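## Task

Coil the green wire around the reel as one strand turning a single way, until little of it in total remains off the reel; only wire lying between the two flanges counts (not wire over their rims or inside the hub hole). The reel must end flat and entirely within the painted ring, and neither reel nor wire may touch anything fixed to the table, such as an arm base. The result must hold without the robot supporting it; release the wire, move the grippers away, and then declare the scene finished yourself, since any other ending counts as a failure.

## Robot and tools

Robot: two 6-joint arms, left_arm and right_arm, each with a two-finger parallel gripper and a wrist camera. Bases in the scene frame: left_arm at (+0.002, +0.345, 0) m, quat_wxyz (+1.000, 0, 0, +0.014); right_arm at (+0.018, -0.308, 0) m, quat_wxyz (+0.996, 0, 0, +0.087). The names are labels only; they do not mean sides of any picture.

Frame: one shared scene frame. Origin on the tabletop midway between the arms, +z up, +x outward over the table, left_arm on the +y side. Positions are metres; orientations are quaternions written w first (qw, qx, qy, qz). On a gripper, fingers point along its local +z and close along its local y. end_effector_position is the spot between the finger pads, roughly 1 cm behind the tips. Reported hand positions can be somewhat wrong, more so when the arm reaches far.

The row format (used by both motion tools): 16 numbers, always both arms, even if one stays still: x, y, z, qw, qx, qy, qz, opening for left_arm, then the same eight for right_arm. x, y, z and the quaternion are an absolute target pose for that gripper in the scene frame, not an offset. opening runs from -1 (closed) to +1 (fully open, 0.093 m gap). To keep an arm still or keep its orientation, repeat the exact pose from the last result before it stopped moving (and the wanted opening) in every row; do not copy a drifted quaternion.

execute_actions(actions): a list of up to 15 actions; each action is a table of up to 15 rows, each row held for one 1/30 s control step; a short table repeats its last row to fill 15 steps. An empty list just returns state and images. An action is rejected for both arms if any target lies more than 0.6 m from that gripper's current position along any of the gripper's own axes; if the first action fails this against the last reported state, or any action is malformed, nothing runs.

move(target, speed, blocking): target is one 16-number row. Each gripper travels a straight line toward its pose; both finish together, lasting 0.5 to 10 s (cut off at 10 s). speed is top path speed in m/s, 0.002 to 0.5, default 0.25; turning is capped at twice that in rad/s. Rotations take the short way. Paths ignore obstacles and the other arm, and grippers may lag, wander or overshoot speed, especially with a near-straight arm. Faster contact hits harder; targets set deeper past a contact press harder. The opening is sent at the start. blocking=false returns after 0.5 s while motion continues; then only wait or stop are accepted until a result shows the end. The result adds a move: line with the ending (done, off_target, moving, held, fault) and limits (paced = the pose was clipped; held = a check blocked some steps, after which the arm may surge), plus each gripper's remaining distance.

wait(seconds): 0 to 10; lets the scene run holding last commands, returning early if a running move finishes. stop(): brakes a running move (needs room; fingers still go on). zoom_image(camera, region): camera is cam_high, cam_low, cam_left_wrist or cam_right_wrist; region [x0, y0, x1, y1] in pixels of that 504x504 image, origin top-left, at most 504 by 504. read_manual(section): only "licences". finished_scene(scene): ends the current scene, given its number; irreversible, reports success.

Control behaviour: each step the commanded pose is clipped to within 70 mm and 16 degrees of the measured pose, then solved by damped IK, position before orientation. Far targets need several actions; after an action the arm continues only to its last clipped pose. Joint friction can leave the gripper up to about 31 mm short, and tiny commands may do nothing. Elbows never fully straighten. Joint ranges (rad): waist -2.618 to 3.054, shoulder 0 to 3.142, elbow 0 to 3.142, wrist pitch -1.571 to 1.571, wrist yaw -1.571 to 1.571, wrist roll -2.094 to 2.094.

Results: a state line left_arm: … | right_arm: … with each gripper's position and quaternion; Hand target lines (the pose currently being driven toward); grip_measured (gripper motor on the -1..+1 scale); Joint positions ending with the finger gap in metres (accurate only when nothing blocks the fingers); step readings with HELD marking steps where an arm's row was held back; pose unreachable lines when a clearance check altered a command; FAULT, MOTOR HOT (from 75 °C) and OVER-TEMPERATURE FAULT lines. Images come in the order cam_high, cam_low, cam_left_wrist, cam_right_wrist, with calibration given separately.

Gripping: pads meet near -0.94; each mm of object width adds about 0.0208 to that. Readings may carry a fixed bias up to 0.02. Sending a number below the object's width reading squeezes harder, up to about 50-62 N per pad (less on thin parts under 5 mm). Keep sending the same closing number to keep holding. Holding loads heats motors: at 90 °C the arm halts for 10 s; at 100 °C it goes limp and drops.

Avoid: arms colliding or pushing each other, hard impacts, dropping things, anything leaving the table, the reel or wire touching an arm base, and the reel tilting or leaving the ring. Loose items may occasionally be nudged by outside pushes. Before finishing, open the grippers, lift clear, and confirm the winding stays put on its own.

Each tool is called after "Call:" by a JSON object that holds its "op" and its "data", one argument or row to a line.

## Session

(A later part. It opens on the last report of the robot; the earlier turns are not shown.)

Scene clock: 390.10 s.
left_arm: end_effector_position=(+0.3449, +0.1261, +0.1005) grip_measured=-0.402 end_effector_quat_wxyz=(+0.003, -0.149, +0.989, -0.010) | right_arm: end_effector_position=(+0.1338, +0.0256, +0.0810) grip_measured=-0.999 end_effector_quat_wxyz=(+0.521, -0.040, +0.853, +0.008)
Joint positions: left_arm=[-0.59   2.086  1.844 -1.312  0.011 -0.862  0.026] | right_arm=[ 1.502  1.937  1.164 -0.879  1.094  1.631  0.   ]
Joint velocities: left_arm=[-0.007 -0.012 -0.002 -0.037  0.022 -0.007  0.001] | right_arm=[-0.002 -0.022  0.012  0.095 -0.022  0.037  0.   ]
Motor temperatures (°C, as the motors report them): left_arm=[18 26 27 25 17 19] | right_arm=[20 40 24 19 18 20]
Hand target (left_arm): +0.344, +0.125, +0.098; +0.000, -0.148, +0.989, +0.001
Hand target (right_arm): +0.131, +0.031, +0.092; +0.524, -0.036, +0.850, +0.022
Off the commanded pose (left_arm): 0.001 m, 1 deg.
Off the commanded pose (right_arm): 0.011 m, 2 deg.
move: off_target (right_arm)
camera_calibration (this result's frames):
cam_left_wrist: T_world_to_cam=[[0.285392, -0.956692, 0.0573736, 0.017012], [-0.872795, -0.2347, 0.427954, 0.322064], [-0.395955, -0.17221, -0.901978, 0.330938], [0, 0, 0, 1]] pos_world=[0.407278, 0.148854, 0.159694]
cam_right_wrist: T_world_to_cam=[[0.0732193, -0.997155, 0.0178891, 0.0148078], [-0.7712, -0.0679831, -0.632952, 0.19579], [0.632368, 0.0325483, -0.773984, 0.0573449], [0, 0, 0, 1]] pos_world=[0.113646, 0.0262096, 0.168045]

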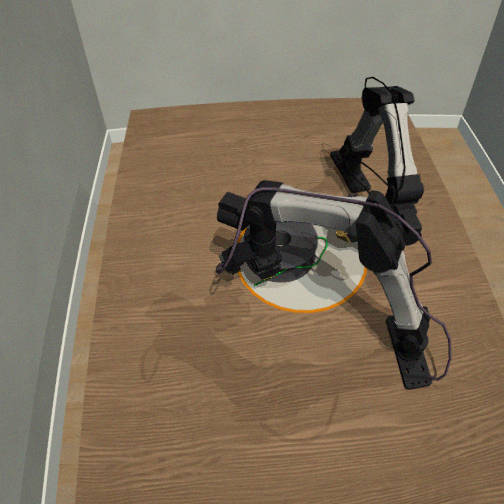

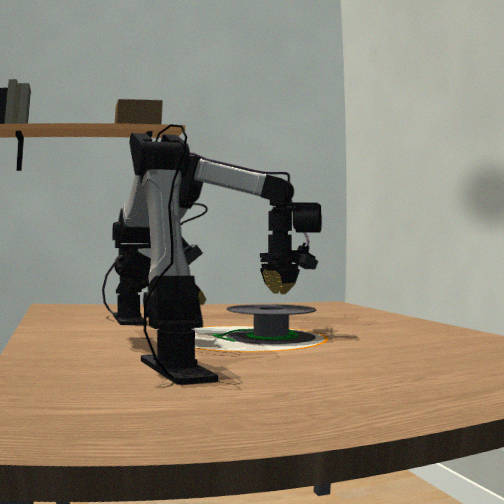

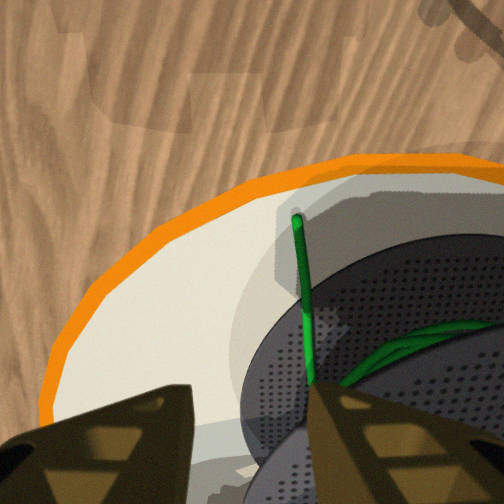

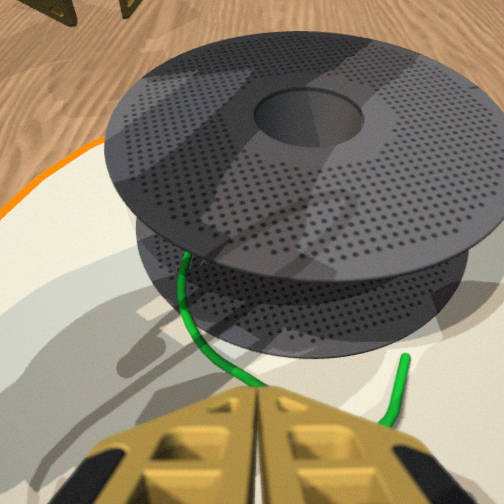

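Call:
{"op": "move", "data": {
  "target": [0.348,0.099,0.05,0,-0.1478,0.9890,0,-0.4, 0.168,0.018,0.09,0,-0.3827,0.9239,0,-0.4],
  "speed": 0.2
}}

Scene clock: 398.87 s.
left_arm: end_effector_position=(+0.3477, +0.1060, +0.0718) grip_measured=-0.402 end_effector_quat_wxyz=(+0.005, -0.152, +0.988, -0.006) | right_arm: end_effector_position=(+0.1638, +0.0171, +0.0919) grip_measured=-0.403 end_effector_quat_wxyz=(+0.005, -0.385, +0.923, +0.012)
Joint positions: left_arm=[-0.631  2.15   1.829 -1.234  0.002 -0.908  0.026] | right_arm=[ 0.972  1.878  1.516 -1.184 -0.01   0.354  0.026]
Joint velocities: left_arm=[-0.012 -0.002 -0.012 -0.051 -0.007  0.007 -0.001] | right_arm=[ 0.002 -0.007  0.012 -0.007 -0.081  0.037  0.001]
Motor temperatures (°C, as the motors report them): left_arm=[18 27 27 24 16 19] | right_arm=[20 40 25 19 18 20]
Hand target (left_arm): +0.347, +0.100, +0.051; -0.000, -0.148, +0.989, +0.000
Hand target (right_arm): +0.165, +0.018, +0.090; -0.006, -0.385, +0.923, +0.011
Off the commanded pose (left_arm): 0.023 m, 1 deg.
Off the commanded pose (right_arm): 0.005 m, 2 deg.
move: off_target (left_arm)
camera_calibration (this result's frames):
cam_left_wrist: T_world_to_cam=[[0.290421, -0.9555, 0.0517228, -0.00283498], [-0.873121, -0.242489, 0.422918, 0.333358], [-0.391556, -0.167985, -0.904691, 0.300957], [0, 0, 0, 1]] pos_world=[0.409726, 0.128683, 0.131437]
cam_right_wrist: T_world_to_cam=[[0.70416, -0.70978, -0.0192385, -0.10085], [-0.651131, -0.656307, 0.38117, 0.122385], [-0.283173, -0.255878, -0.924305, 0.215893], [0, 0, 0, 1]] pos_world=[0.211839, 0.0639827, 0.150962]

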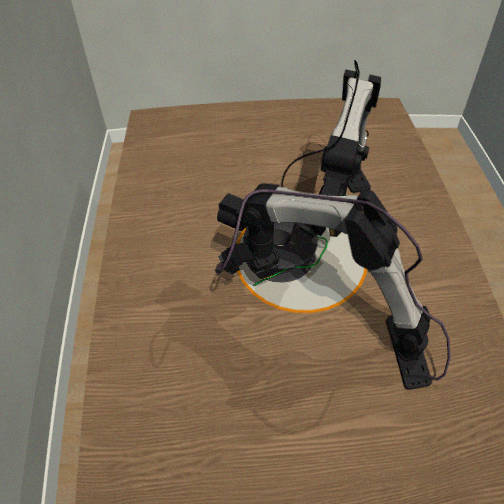

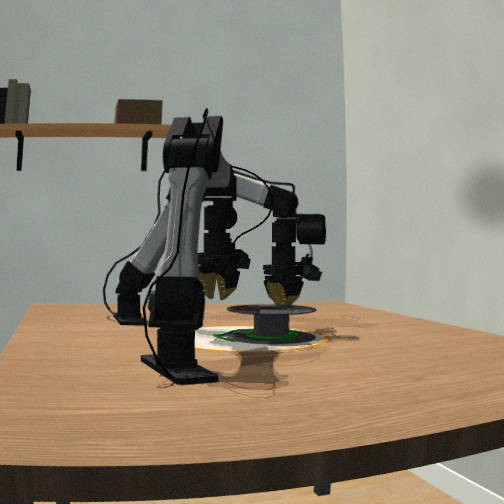

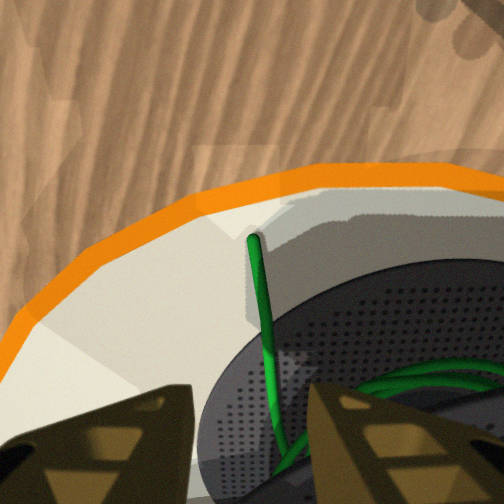

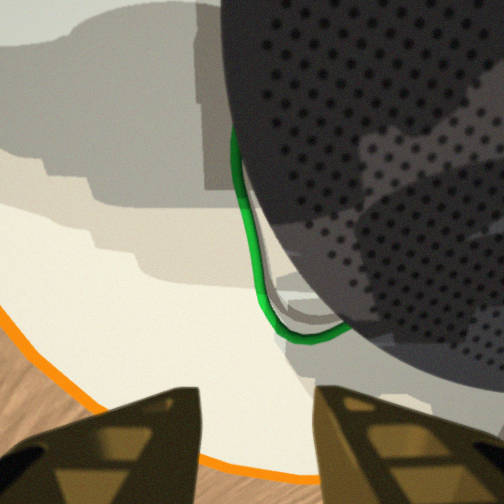

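Call:
{"op": "move", "data": {
  "target": [0.282,0.012,0.10,0,-0.1478,0.9890,0,-1, 0.10,-0.02,0.09,0.5146,-0.1480,0.8396,0.0907,-1],
  "speed": 0.2
}}

Scene clock: 407.47 s.
left_arm: end_effector_position=(+0.2828, +0.0156, +0.1027) grip_measured=-0.999 end_effector_quat_wxyz=(+0.004, -0.148, +0.989, -0.005) | right_arm: end_effector_position=(+0.1039, -0.0141, +0.0965) grip_measured=-0.999 end_effector_quat_wxyz=(+0.518, -0.141, +0.838, +0.098)
Joint positions: left_arm=[-0.893  2.21   2.049 -1.396 -0.001 -1.163  0.   ] | right_arm=[ 1.625  1.557  0.755 -0.52   1.095  1.314  0.   ]
Joint velocities: left_arm=[ 0.012 -0.002 -0.012  0.007 -0.007 -0.007  0.   ] | right_arm=[-0.012  0.007 -0.017  0.022 -0.051 -0.022  0.   ]
Motor temperatures (°C, as the motors report them): left_arm=[18 28 27 24 16 19] | right_arm=[20 39 25 19 18 20]
Hand target (left_arm): +0.281, +0.014, +0.100; -0.000, -0.148, +0.989, +0.001
Hand target (right_arm): +0.104, -0.019, +0.090; +0.525, -0.152, +0.834, +0.082
Off the commanded pose (left_arm): 0.005 m, 1 deg.
Off the commanded pose (right_arm): 0.010 m, 1 deg.
move: done
camera_calibration (this result's frames):
cam_left_wrist: T_world_to_cam=[[0.283985, -0.957556, 0.0493912, -0.0698393], [-0.873882, -0.237284, 0.424296, 0.241709], [-0.394567, -0.163656, -0.904176, 0.289064], [0, 0, 0, 1]] pos_world=[0.345114, 0.0377858, 0.162258]
cam_right_wrist: T_world_to_cam=[[0.334348, -0.942024, -0.0283349, -0.0446801], [-0.726326, -0.2384, -0.644683, 0.173903], [0.600551, 0.236129, -0.763925, 0.0948124], [0, 0, 0, 1]] pos_world=[0.0843091, -0.0230192, 0.183276]

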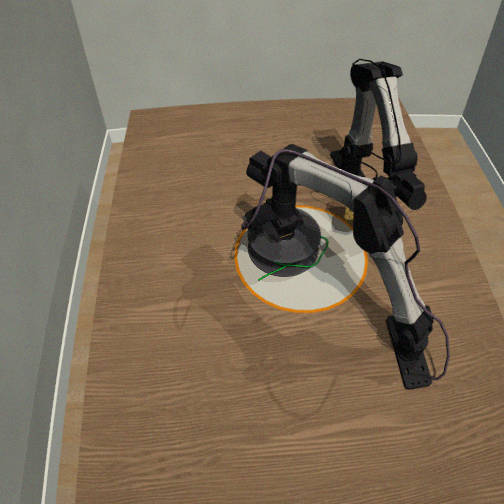

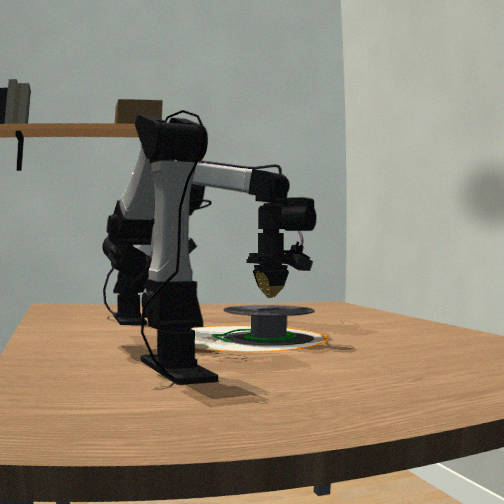

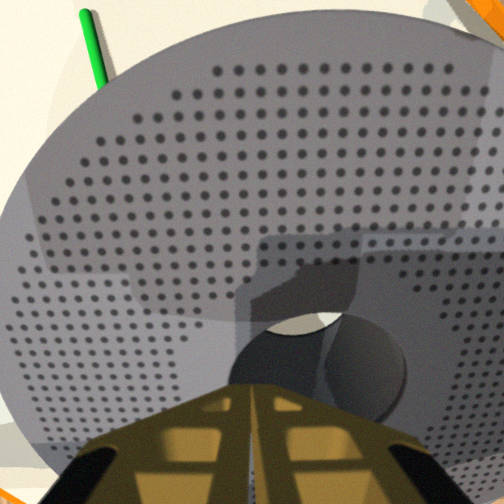

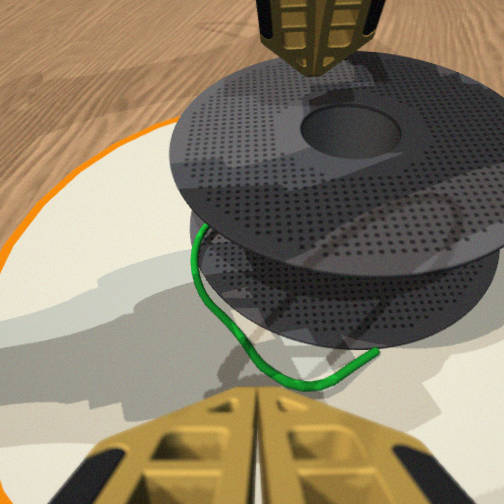

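Call:
{"op": "move", "data": {
  "target": [0.272,-0.012,0.085,0,-0.1478,0.9890,0,-1, 0.10,-0.02,0.09,0.5146,-0.1480,0.8396,0.0907,-1],
  "speed": 0.1
}}

Call:
{"op": "move", "data": {
  "target": [0.272,-0.012,0.045,0,-0.1478,0.9890,0,-1, 0.10,-0.02,0.09,0.5146,-0.1480,0.8396,0.0907,-1],
  "speed": 0.08
}}

Scene clock: 409.50 s.
left_arm: end_effector_position=(+0.2704, -0.0075, +0.0856) grip_measured=-0.999 end_effector_quat_wxyz=(-0.001, -0.146, +0.989, +0.004) | right_arm: end_effector_position=(+0.1024, -0.0154, +0.0962) grip_measured=-0.999 end_effector_quat_wxyz=(+0.518, -0.137, +0.839, +0.101)
Joint positions: left_arm=[-0.948  2.283  2.101 -1.396 -0.001 -1.214  0.   ] | right_arm=[ 1.632  1.557  0.755 -0.534  1.097  1.34   0.   ]
Joint velocities: left_arm=[ 0.002  0.002  0.007  0.051 -0.022 -0.022  0.   ] | right_arm=[ 0.027 -0.007  0.012 -0.095 -0.051  0.037  0.   ]
Motor temperatures (°C, as the motors report them): left_arm=[18 29 27 24 16 19] | right_arm=[20 38 25 19 18 20]
Hand target (left_arm): +0.272, -0.012, +0.085; -0.000, -0.148, +0.989, +0.000
Hand target (right_arm): +0.100, -0.020, +0.090; +0.515, -0.148, +0.839, +0.091
Off the commanded pose (left_arm): 0.005 m, 0 deg.
Off the commanded pose (right_arm): 0.008 m, 2 deg.
move: done
camera_calibration (this result's frames):
cam_left_wrist: T_world_to_cam=[[0.280492, -0.959383, 0.0301528, -0.0850202], [-0.869217, -0.240554, 0.431967, 0.230689], [-0.407168, -0.147373, -0.901385, 0.268136], [0, 0, 0, 1]] pos_world=[0.333543, 0.0134422, 0.144608]
cam_right_wrist: T_world_to_cam=[[0.330034, -0.943227, -0.0374179, -0.0441693], [-0.729522, -0.229702, -0.644232, 0.172702], [0.599063, 0.239916, -0.763914, 0.0960599], [0, 0, 0, 1]] pos_world=[0.0830215, -0.025038, 0.182989]

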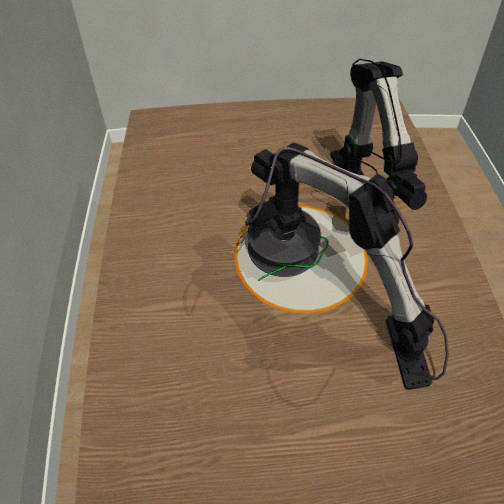

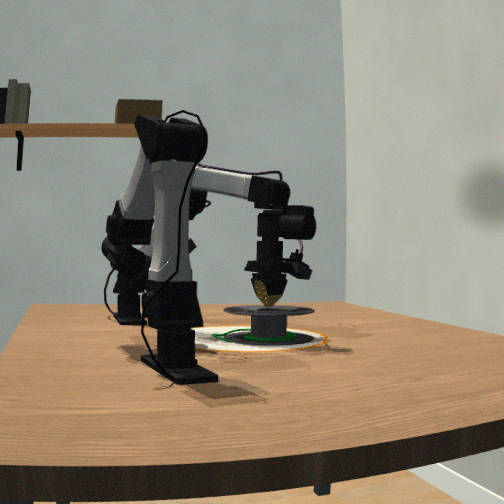

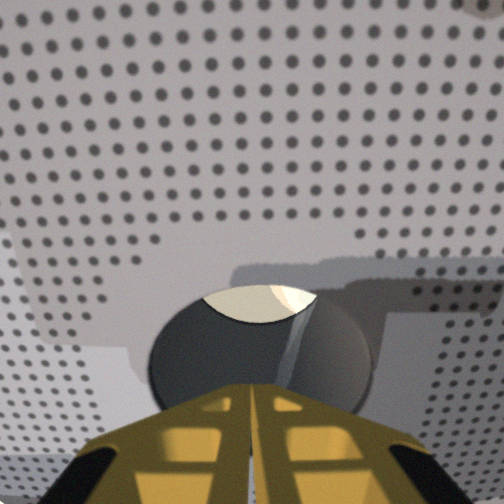

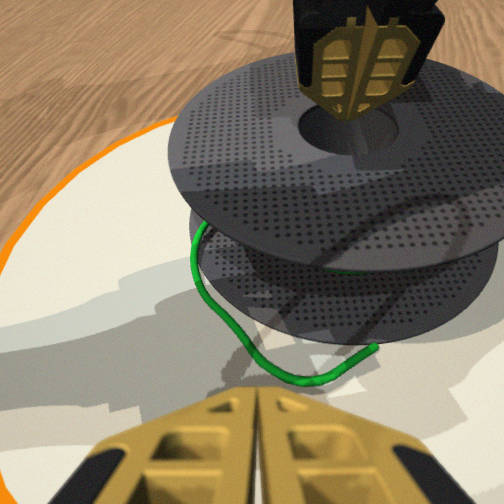

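Scene clock: 410.37 s.
left_arm: end_effector_position=(+0.2718, -0.0093, +0.0584) grip_measured=-0.999 end_effector_quat_wxyz=(+0.001, -0.147, +0.989, -0.000) | right_arm: end_effector_position=(+0.1024, -0.0154, +0.0962) grip_measured=-0.999 end_effector_quat_wxyz=(+0.518, -0.136, +0.839, +0.101)
Joint positions: left_arm=[-0.948  2.283  1.993 -1.279 -0.001 -1.215  0.   ] | right_arm=[ 1.632  1.557  0.755 -0.534  1.097  1.341  0.   ]
Joint velocities: left_arm=[-0.007 -0.002 -0.012  0.037 -0.007 -0.007  0.   ] | right_arm=[-0.007  0.012  0.007  0.037 -0.037 -0.037  0.   ]
Motor temperatures (°C, as the motors report them): left_arm=[18 29 27 24 16 19] | right_arm=[20 38 25 19 18 20]
Hand target (left_arm): +0.272, -0.012, +0.045; -0.000, -0.148, +0.989, +0.000
Hand target (right_arm): +0.100, -0.020, +0.090; +0.515, -0.148, +0.840, +0.091
Off the commanded pose (left_arm): 0.014 m, 0 deg.
Off the commanded pose (right_arm): 0.008 m, 2 deg.
move: off_target (left_arm)
camera_calibration (this result's frames):
cam_left_wrist: T_world_to_cam=[[0.281399, -0.95881, 0.0386996, -0.0871223], [-0.87133, -0.238414, 0.428885, 0.243963], [-0.401993, -0.154408, -0.90253, 0.24258], [0, 0, 0, 1]] pos_world=[0.334604, 0.0120867, 0.117675]
cam_right_wrist: T_world_to_cam=[[0.329705, -0.943315, -0.038101, -0.0440713], [-0.729752, -0.229041, -0.644207, 0.172733], [0.598963, 0.240203, -0.763902, 0.0960733], [0, 0, 0, 1]] pos_world=[0.0830388, -0.0250871, 0.182988]

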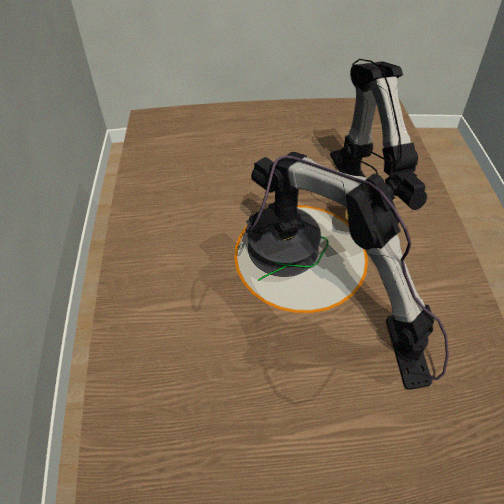

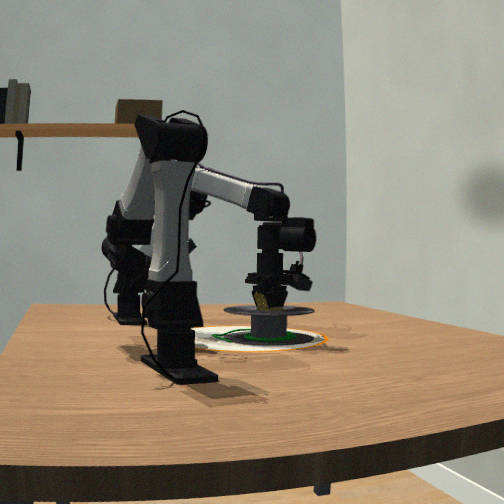

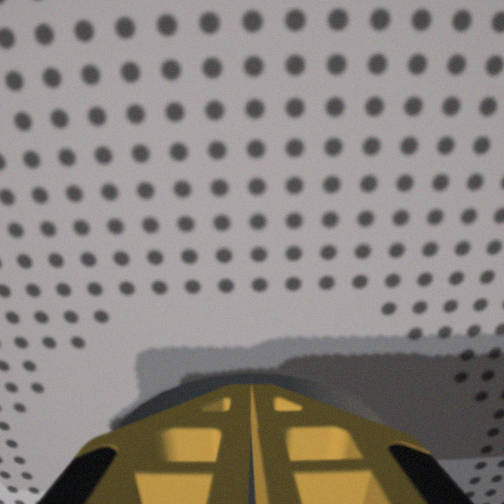

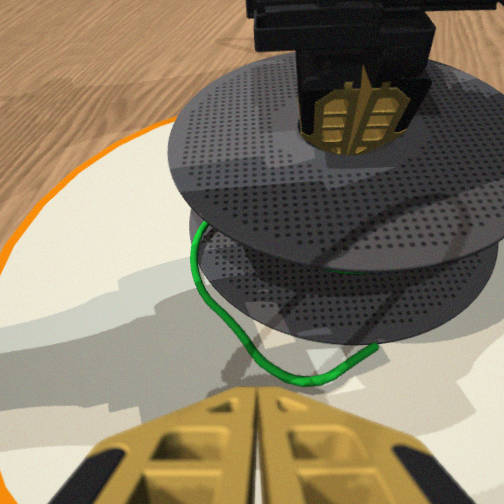

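Call:
{"op": "move", "data": {
  "target": [0.215,0.030,0.047,0,-0.1478,0.9890,0,-1, 0.08,-0.02,0.09,0.5146,-0.1480,0.8396,0.0907,-1],
  "speed": 0.08
}}

Scene clock: 421.47 s.
left_arm: end_effector_position=(+0.2274, +0.0240, +0.0572) grip_measured=-0.999 end_effector_quat_wxyz=(+0.012, -0.150, +0.988, -0.019) | right_arm: end_effector_position=(+0.0836, -0.0234, +0.0902) grip_measured=-0.999 end_effector_quat_wxyz=(+0.513, -0.143, +0.841, +0.094)
Joint positions: left_arm=[-0.988  2.018  1.57  -1.078 -0.004 -1.262  0.   ] | right_arm=[ 1.711  1.601  0.788 -0.689  1.097  1.505  0.   ]
Joint velocities: left_arm=[-0.012 -0.002  0.027 -0.051  0.007 -0.007  0.   ] | right_arm=[ 0.002  0.002 -0.007 -0.11   0.022  0.095  0.   ]
Motor temperatures (°C, as the motors report them): left_arm=[18 31 27 24 16 19] | right_arm=[20 36 25 19 18 20]
Hand target (left_arm): +0.216, +0.032, +0.047; +0.000, -0.148, +0.989, +0.000
Hand target (right_arm): +0.080, -0.020, +0.091; +0.516, -0.148, +0.839, +0.091
Off the commanded pose (left_arm): 0.017 m, 3 deg.
Off the commanded pose (right_arm): 0.005 m, 1 deg.
move: off_target (left_arm)
camera_calibration (this result's frames):
cam_left_wrist: T_world_to_cam=[[0.28648, -0.954858, 0.0785808, -0.0461887], [-0.880761, -0.230191, 0.41385, 0.216578], [-0.37708, -0.187771, -0.906947, 0.224156], [0, 0, 0, 1]] pos_world=[0.28851, 0.0478406, 0.117296]
cam_right_wrist: T_world_to_cam=[[0.333914, -0.942389, -0.0201056, -0.0475826], [-0.732355, -0.245947, -0.634954, 0.152291], [0.593429, 0.226745, -0.772288, 0.105528], [0, 0, 0, 1]] pos_world=[0.0647965, -0.0313137, 0.177239]

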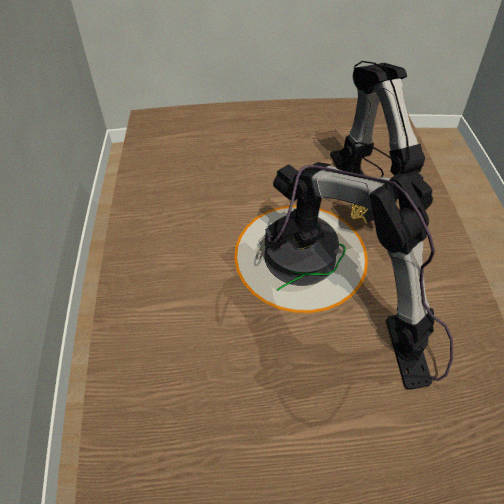

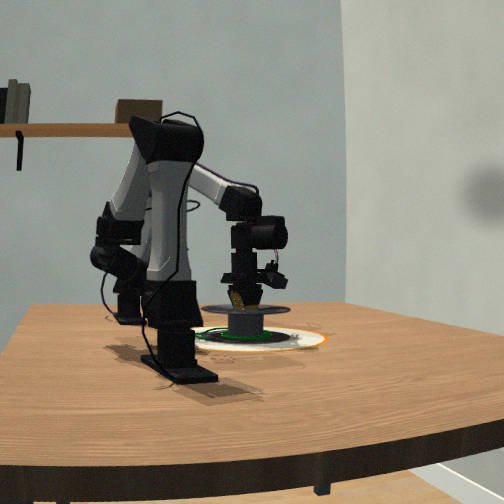

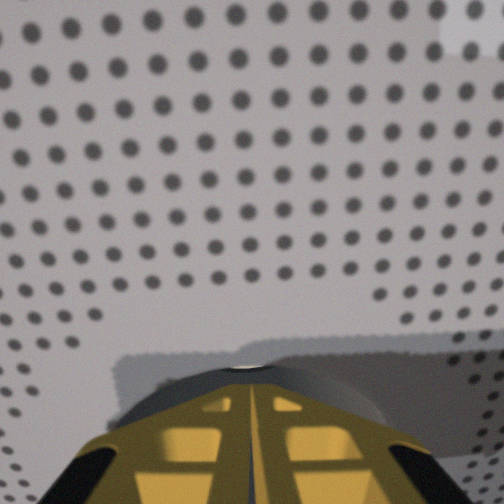

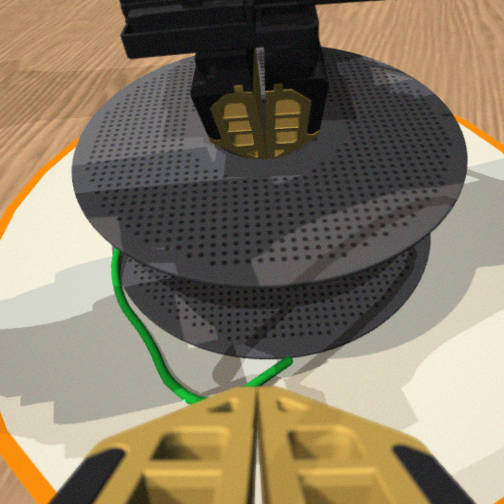

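Call:
{"op": "execute_actions", "data": {
  "actions": []
}}

Scene clock: 423.27 s.
left_arm: end_effector_position=(+0.2274, +0.0240, +0.0571) grip_measured=-0.999 end_effector_quat_wxyz=(+0.012, -0.151, +0.988, -0.019) | right_arm: end_effector_position=(+0.0838, -0.0241, +0.0901) grip_measured=-0.999 end_effector_quat_wxyz=(+0.513, -0.143, +0.841, +0.093)
Joint positions: left_arm=[-0.988  2.018  1.569 -1.078 -0.004 -1.262  0.   ] | right_arm=[ 1.711  1.601  0.788 -0.693  1.097  1.509  0.   ]
Joint velocities: left_arm=[-0.012 -0.002 -0.027  0.022  0.007 -0.007  0.   ] | right_arm=[ 0.002 -0.002  0.012 -0.007  0.007 -0.051  0.   ]
Motor temperatures (°C, as the motors report them): left_arm=[18 32 26 24 16 19] | right_arm=[20 36 25 19 18 20]
Hand target (left_arm): +0.216, +0.032, +0.047; -0.000, -0.148, +0.989, +0.001
Hand target (right_arm): +0.080, -0.020, +0.091; +0.516, -0.148, +0.839, +0.091
Off the commanded pose (left_arm): 0.017 m, 3 deg.
Off the commanded pose (right_arm): 0.006 m, 1 deg.
camera_calibration (this result's frames):
cam_left_wrist: T_world_to_cam=[[0.287227, -0.954662, 0.078233, -0.0462294], [-0.880484, -0.230982, 0.413999, 0.216531], [-0.377158, -0.187794, -0.906909, 0.224076], [0, 0, 0, 1]] pos_world=[0.288443, 0.0479616, 0.11719]
cam_right_wrist: T_world_to_cam=[[0.33195, -0.943093, -0.0196049, -0.0481697], [-0.732852, -0.244752, -0.634842, 0.152317], [0.593917, 0.225103, -0.772393, 0.105443], [0, 0, 0, 1]] pos_world=[0.0649909, -0.0318843, 0.177196]

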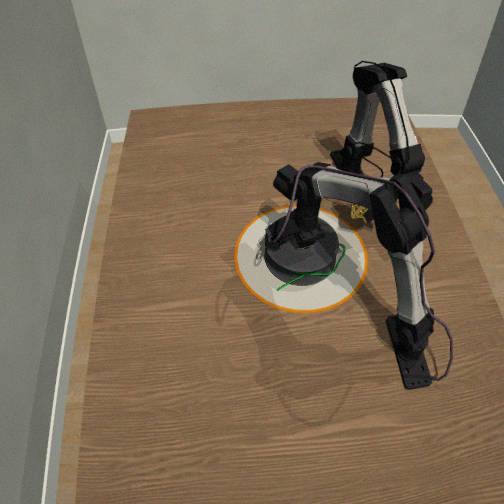

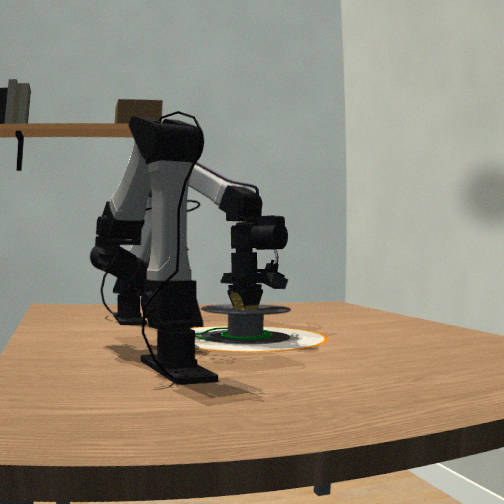

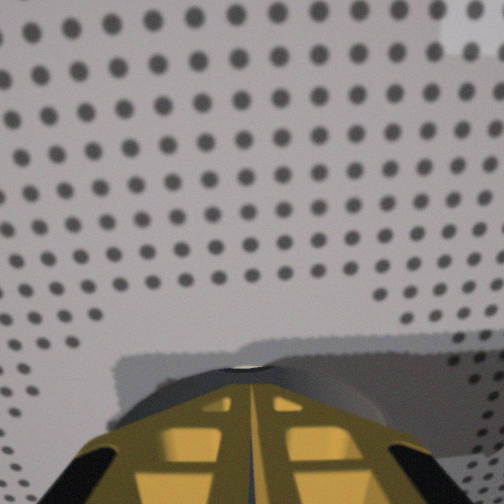

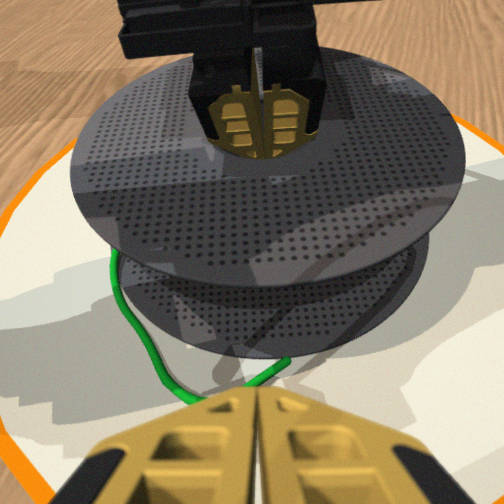

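Call:
{"op": "zoom_image", "data": {
  "camera": "cam_high",
  "region": [220, 190, 390, 330]
}}

Call:
{"op": "zoom_image", "data": {
  "camera": "cam_low",
  "region": [170, 280, 350, 370]
}}

Region (220, 190, 390, 330) of cam_high's 504x504 image, scaled by 2.965, with more detail than that image has; it fills the top 415 rows of this view, and the rest is white.

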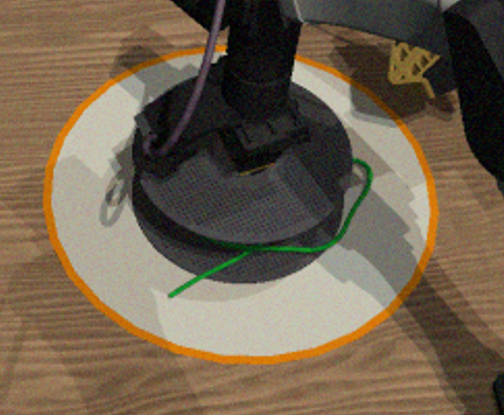

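Region (170, 280, 350, 370) of cam_low's 504x504 image, scaled by 2.800, with more detail than that image has.

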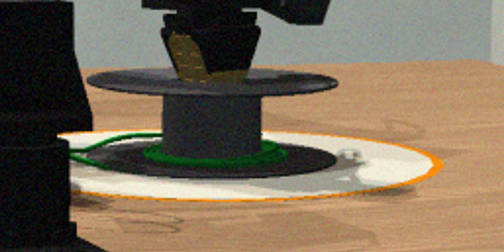

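Call:
{"op": "move", "data": {
  "target": [0.222,0.026,0.13, 0,-0.1478,0.9890,0,-1, 0.084,-0.024,0.09,0.5146,-0.1480,0.8396,0.0907,-1],
  "speed": 0.08
}}

Call:
{"op": "move", "data": {
  "target": [0.25,0.19,0.12, 0.3695,0.6029,0.6029,-0.3695,-1, 0.084,-0.024,0.09,0.5146,-0.1480,0.8396,0.0907,-1],
  "speed": 0.15
}}

Scene clock: 431.23 s.
left_arm: end_effector_position=(+0.2250, +0.0276, +0.1277) grip_measured=-0.999 end_effector_quat_wxyz=(+0.003, -0.151, +0.989, -0.002) | right_arm: end_effector_position=(+0.0838, -0.0241, +0.0901) grip_measured=-0.999 end_effector_quat_wxyz=(+0.514, -0.147, +0.840, +0.090)
Joint positions: left_arm=[-0.988  2.018  1.852 -1.397 -0.004 -1.262  0.   ] | right_arm=[ 1.711  1.601  0.788 -0.693  1.097  1.498  0.   ]
Joint velocities: left_arm=[-0.002 -0.017 -0.007 -0.037 -0.066  0.022  0.   ] | right_arm=[ 0.007 -0.002  0.002  0.037  0.007  0.022  0.   ]
Motor temperatures (°C, as the motors report them): left_arm=[18 32 26 23 16 19] | right_arm=[20 35 26 19 18 20]
Hand target (left_arm): +0.222, +0.026, +0.130; +0.000, -0.148, +0.989, -0.000
Hand target (right_arm): +0.084, -0.024, +0.090; +0.515, -0.148, +0.840, +0.091
Off the commanded pose (left_arm): 0.004 m, 1 deg.
Off the commanded pose (right_arm): 0.000 m, 0 deg.
move: done
camera_calibration (this result's frames):
cam_left_wrist: T_world_to_cam=[[0.288513, -0.956525, 0.0426699, -0.0433797], [-0.871618, -0.243936, 0.425178, 0.182953], [-0.396285, -0.159861, -0.904103, 0.291016], [0, 0, 0, 1]] pos_world=[0.287307, 0.0496574, 0.187172]
cam_right_wrist: T_world_to_cam=[[0.336582, -0.9416, -0.0100969, -0.049379], [-0.729585, -0.253987, -0.634978, 0.151833], [0.595331, 0.221089, -0.772464, 0.105235], [0, 0, 0, 1]] pos_world=[0.0647457, -0.0311979, 0.177202]

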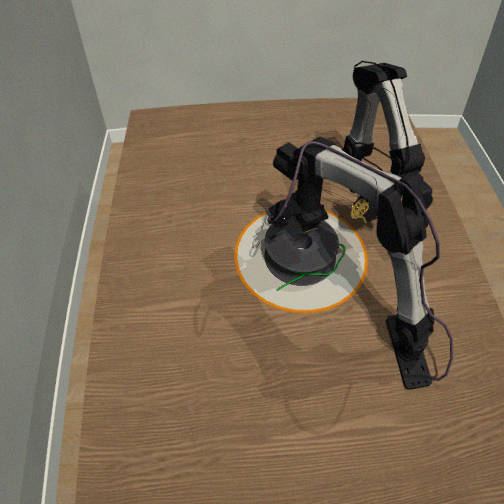

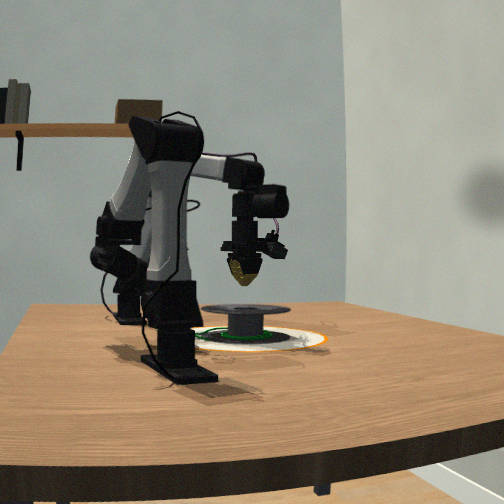

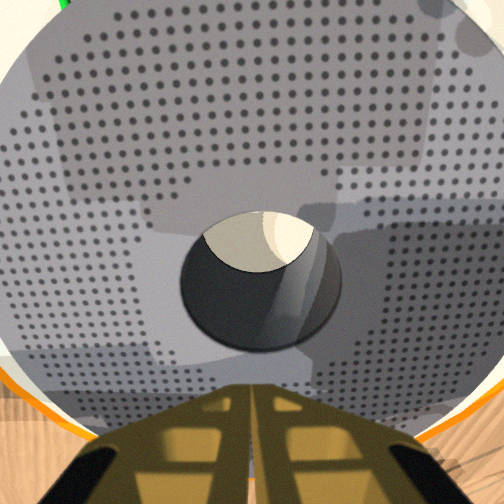

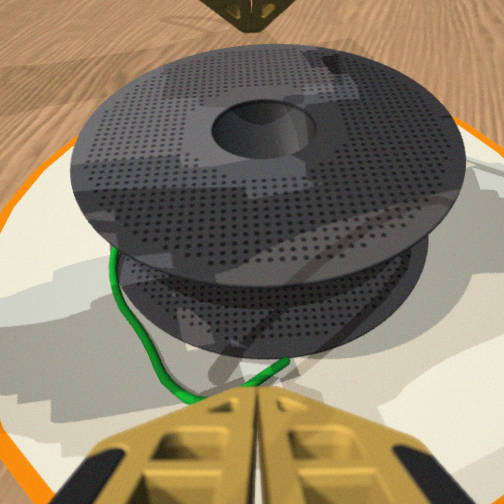

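Scene clock: 438.77 s.
left_arm: end_effector_position=(+0.2491, +0.1867, +0.1188) grip_measured=-0.999 end_effector_quat_wxyz=(+0.372, +0.609, +0.600, -0.362) | right_arm: end_effector_position=(+0.0838, -0.0241, +0.0901) grip_measured=-0.999 end_effector_quat_wxyz=(+0.514, -0.147, +0.840, +0.090)
Joint positions: left_arm=[-0.062  1.54   0.86  -0.812  1.091  1.503  0.   ] | right_arm=[ 1.711  1.601  0.788 -0.693  1.097  1.498  0.   ]
Joint velocities: left_arm=[-0.027  0.002 -0.002 -0.125  0.007  0.007  0.   ] | right_arm=[-0.017  0.012  0.002 -0.007  0.022 -0.022  0.   ]
Motor temperatures (°C, as the motors report them): left_arm=[18 32 26 24 16 19] | right_arm=[20 35 25 19 18 20]
Hand target (left_arm): +0.252, +0.188, +0.120; +0.373, +0.603, +0.601, -0.370
Hand target (right_arm): +0.084, -0.024, +0.090; +0.515, -0.148, +0.840, +0.091
Off the commanded pose (left_arm): 0.004 m, 1 deg.
Off the commanded pose (right_arm): 0.000 m, 0 deg.
move: done
camera_calibration (this result's frames):
cam_left_wrist: T_world_to_cam=[[-0.999138, 0.0404254, -0.00944812, 0.24301], [0.0379669, 0.797715, -0.601838, -0.0524675], [-0.0167927, -0.601678, -0.798562, 0.29335], [0, 0, 0, 1]] pos_world=[0.249718, 0.208533, 0.204977]
cam_right_wrist: T_world_to_cam=[[0.336582, -0.9416, -0.0100969, -0.049379], [-0.729585, -0.253987, -0.634978, 0.151833], [0.595331, 0.221089, -0.772464, 0.105235], [0, 0, 0, 1]] pos_world=[0.0647457, -0.0311979, 0.177202]

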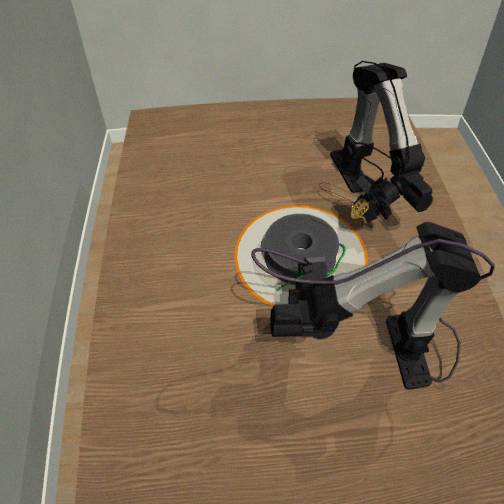

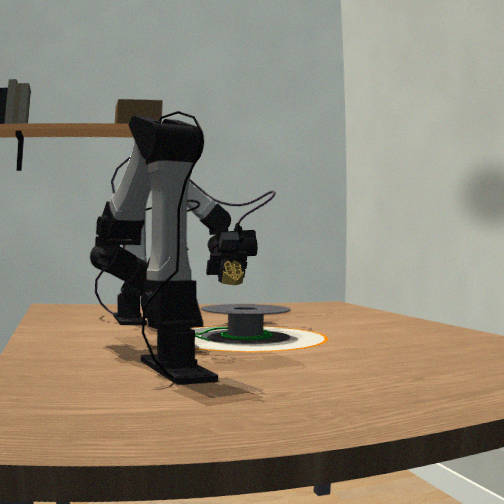

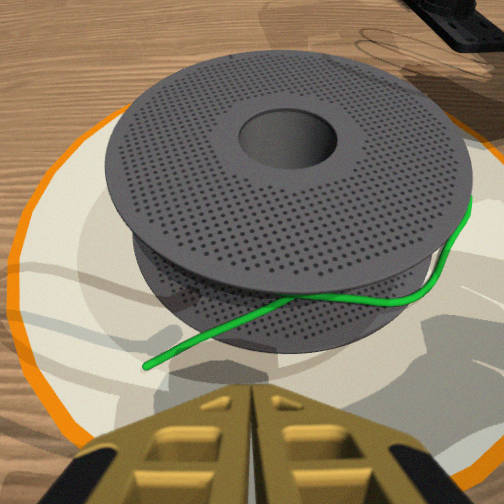

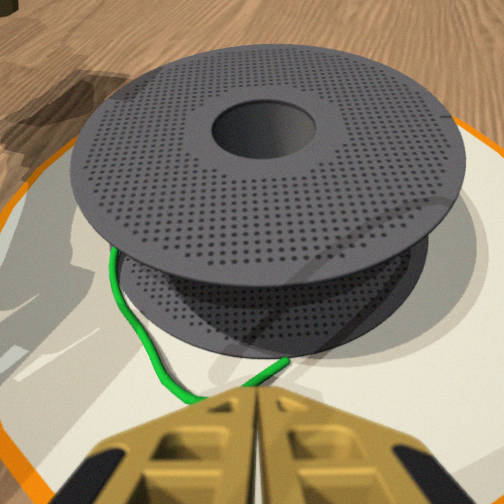

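Call:
{"op": "move", "data": {
  "target": [0.22,0.20,0.10, 0.3695,0.6029,0.6029,-0.3695,-1, 0.225,0.01,0.135,0,0.2588,0.9659,0,-1],
  "speed": 0.15
}}

Scene clock: 458.67 s.
left_arm: end_effector_position=(+0.2257, +0.1989, +0.0954) grip_measured=-0.999 end_effector_quat_wxyz=(+0.365, +0.605, +0.603, -0.369) | right_arm: end_effector_position=(+0.2200, +0.0106, +0.1363) grip_measured=-0.999 end_effector_quat_wxyz=(-0.009, +0.251, +0.968, +0.011)
Joint positions: left_arm=[-0.011  1.54   0.756 -0.832  1.091  1.618  0.   ] | right_arm=[ 0.822  1.967  1.812 -1.401 -0.025  1.503  0.   ]
Joint velocities: left_arm=[-0.012 -0.012 -0.027 -0.051  0.007  0.007  0.   ] | right_arm=[-0.002  0.007 -0.017 -0.037 -0.037  0.037  0.   ]
Motor temperatures (°C, as the motors report them): left_arm=[18 29 27 23 17 19] | right_arm=[20 34 26 19 18 20]
Hand target (left_arm): +0.221, +0.200, +0.100; +0.370, +0.603, +0.603, -0.369
Hand target (right_arm): +0.221, +0.011, +0.134; -0.019, +0.257, +0.966, +0.005
Off the commanded pose (left_arm): 0.007 m, 1 deg.
Off the commanded pose (right_arm): 0.005 m, 2 deg.
move: done
camera_calibration (this result's frames):
cam_left_wrist: T_world_to_cam=[[-0.999005, 0.0428567, 0.0123139, 0.216334], [0.0268166, 0.798068, -0.601971, -0.0729256], [-0.0356258, -0.601042, -0.798423, 0.285703], [0, 0, 0, 1]] pos_world=[0.228252, 0.220648, 0.181549]
cam_right_wrist: T_world_to_cam=[[-0.494933, -0.868741, -0.0181598, 0.121095], [-0.792238, 0.442567, 0.420112, 0.151907], [-0.356931, 0.222314, -0.907291, 0.280025], [0, 0, 0, 1]] pos_world=[0.28023, -0.0242823, 0.192445]

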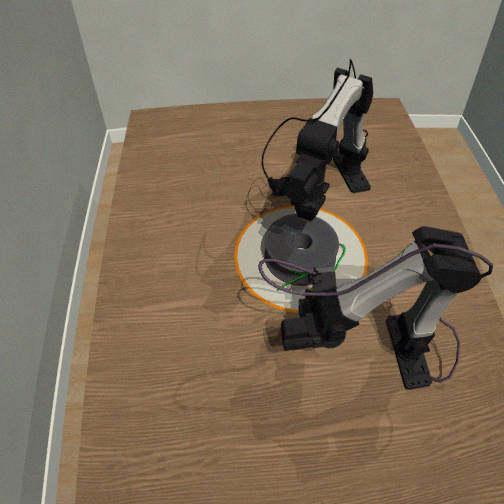

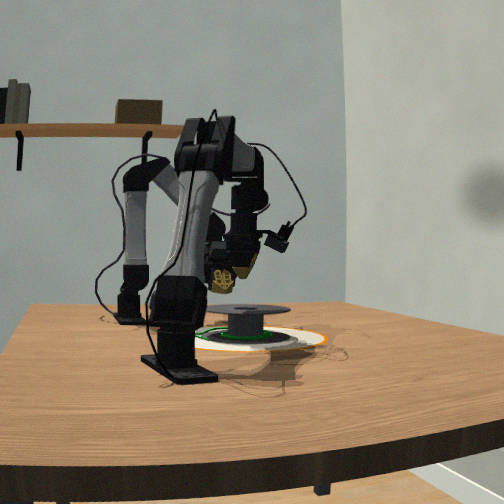

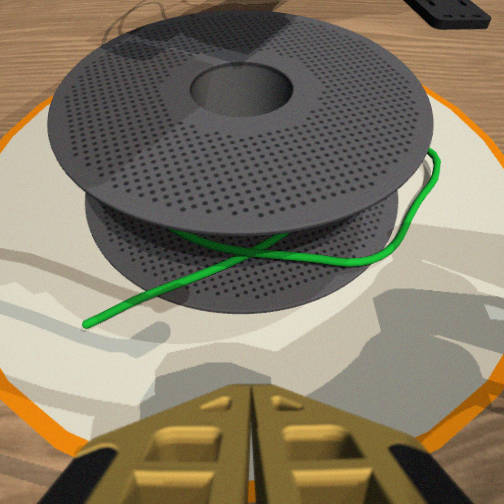

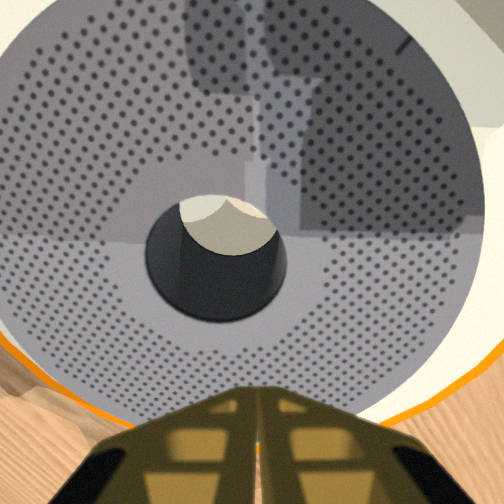

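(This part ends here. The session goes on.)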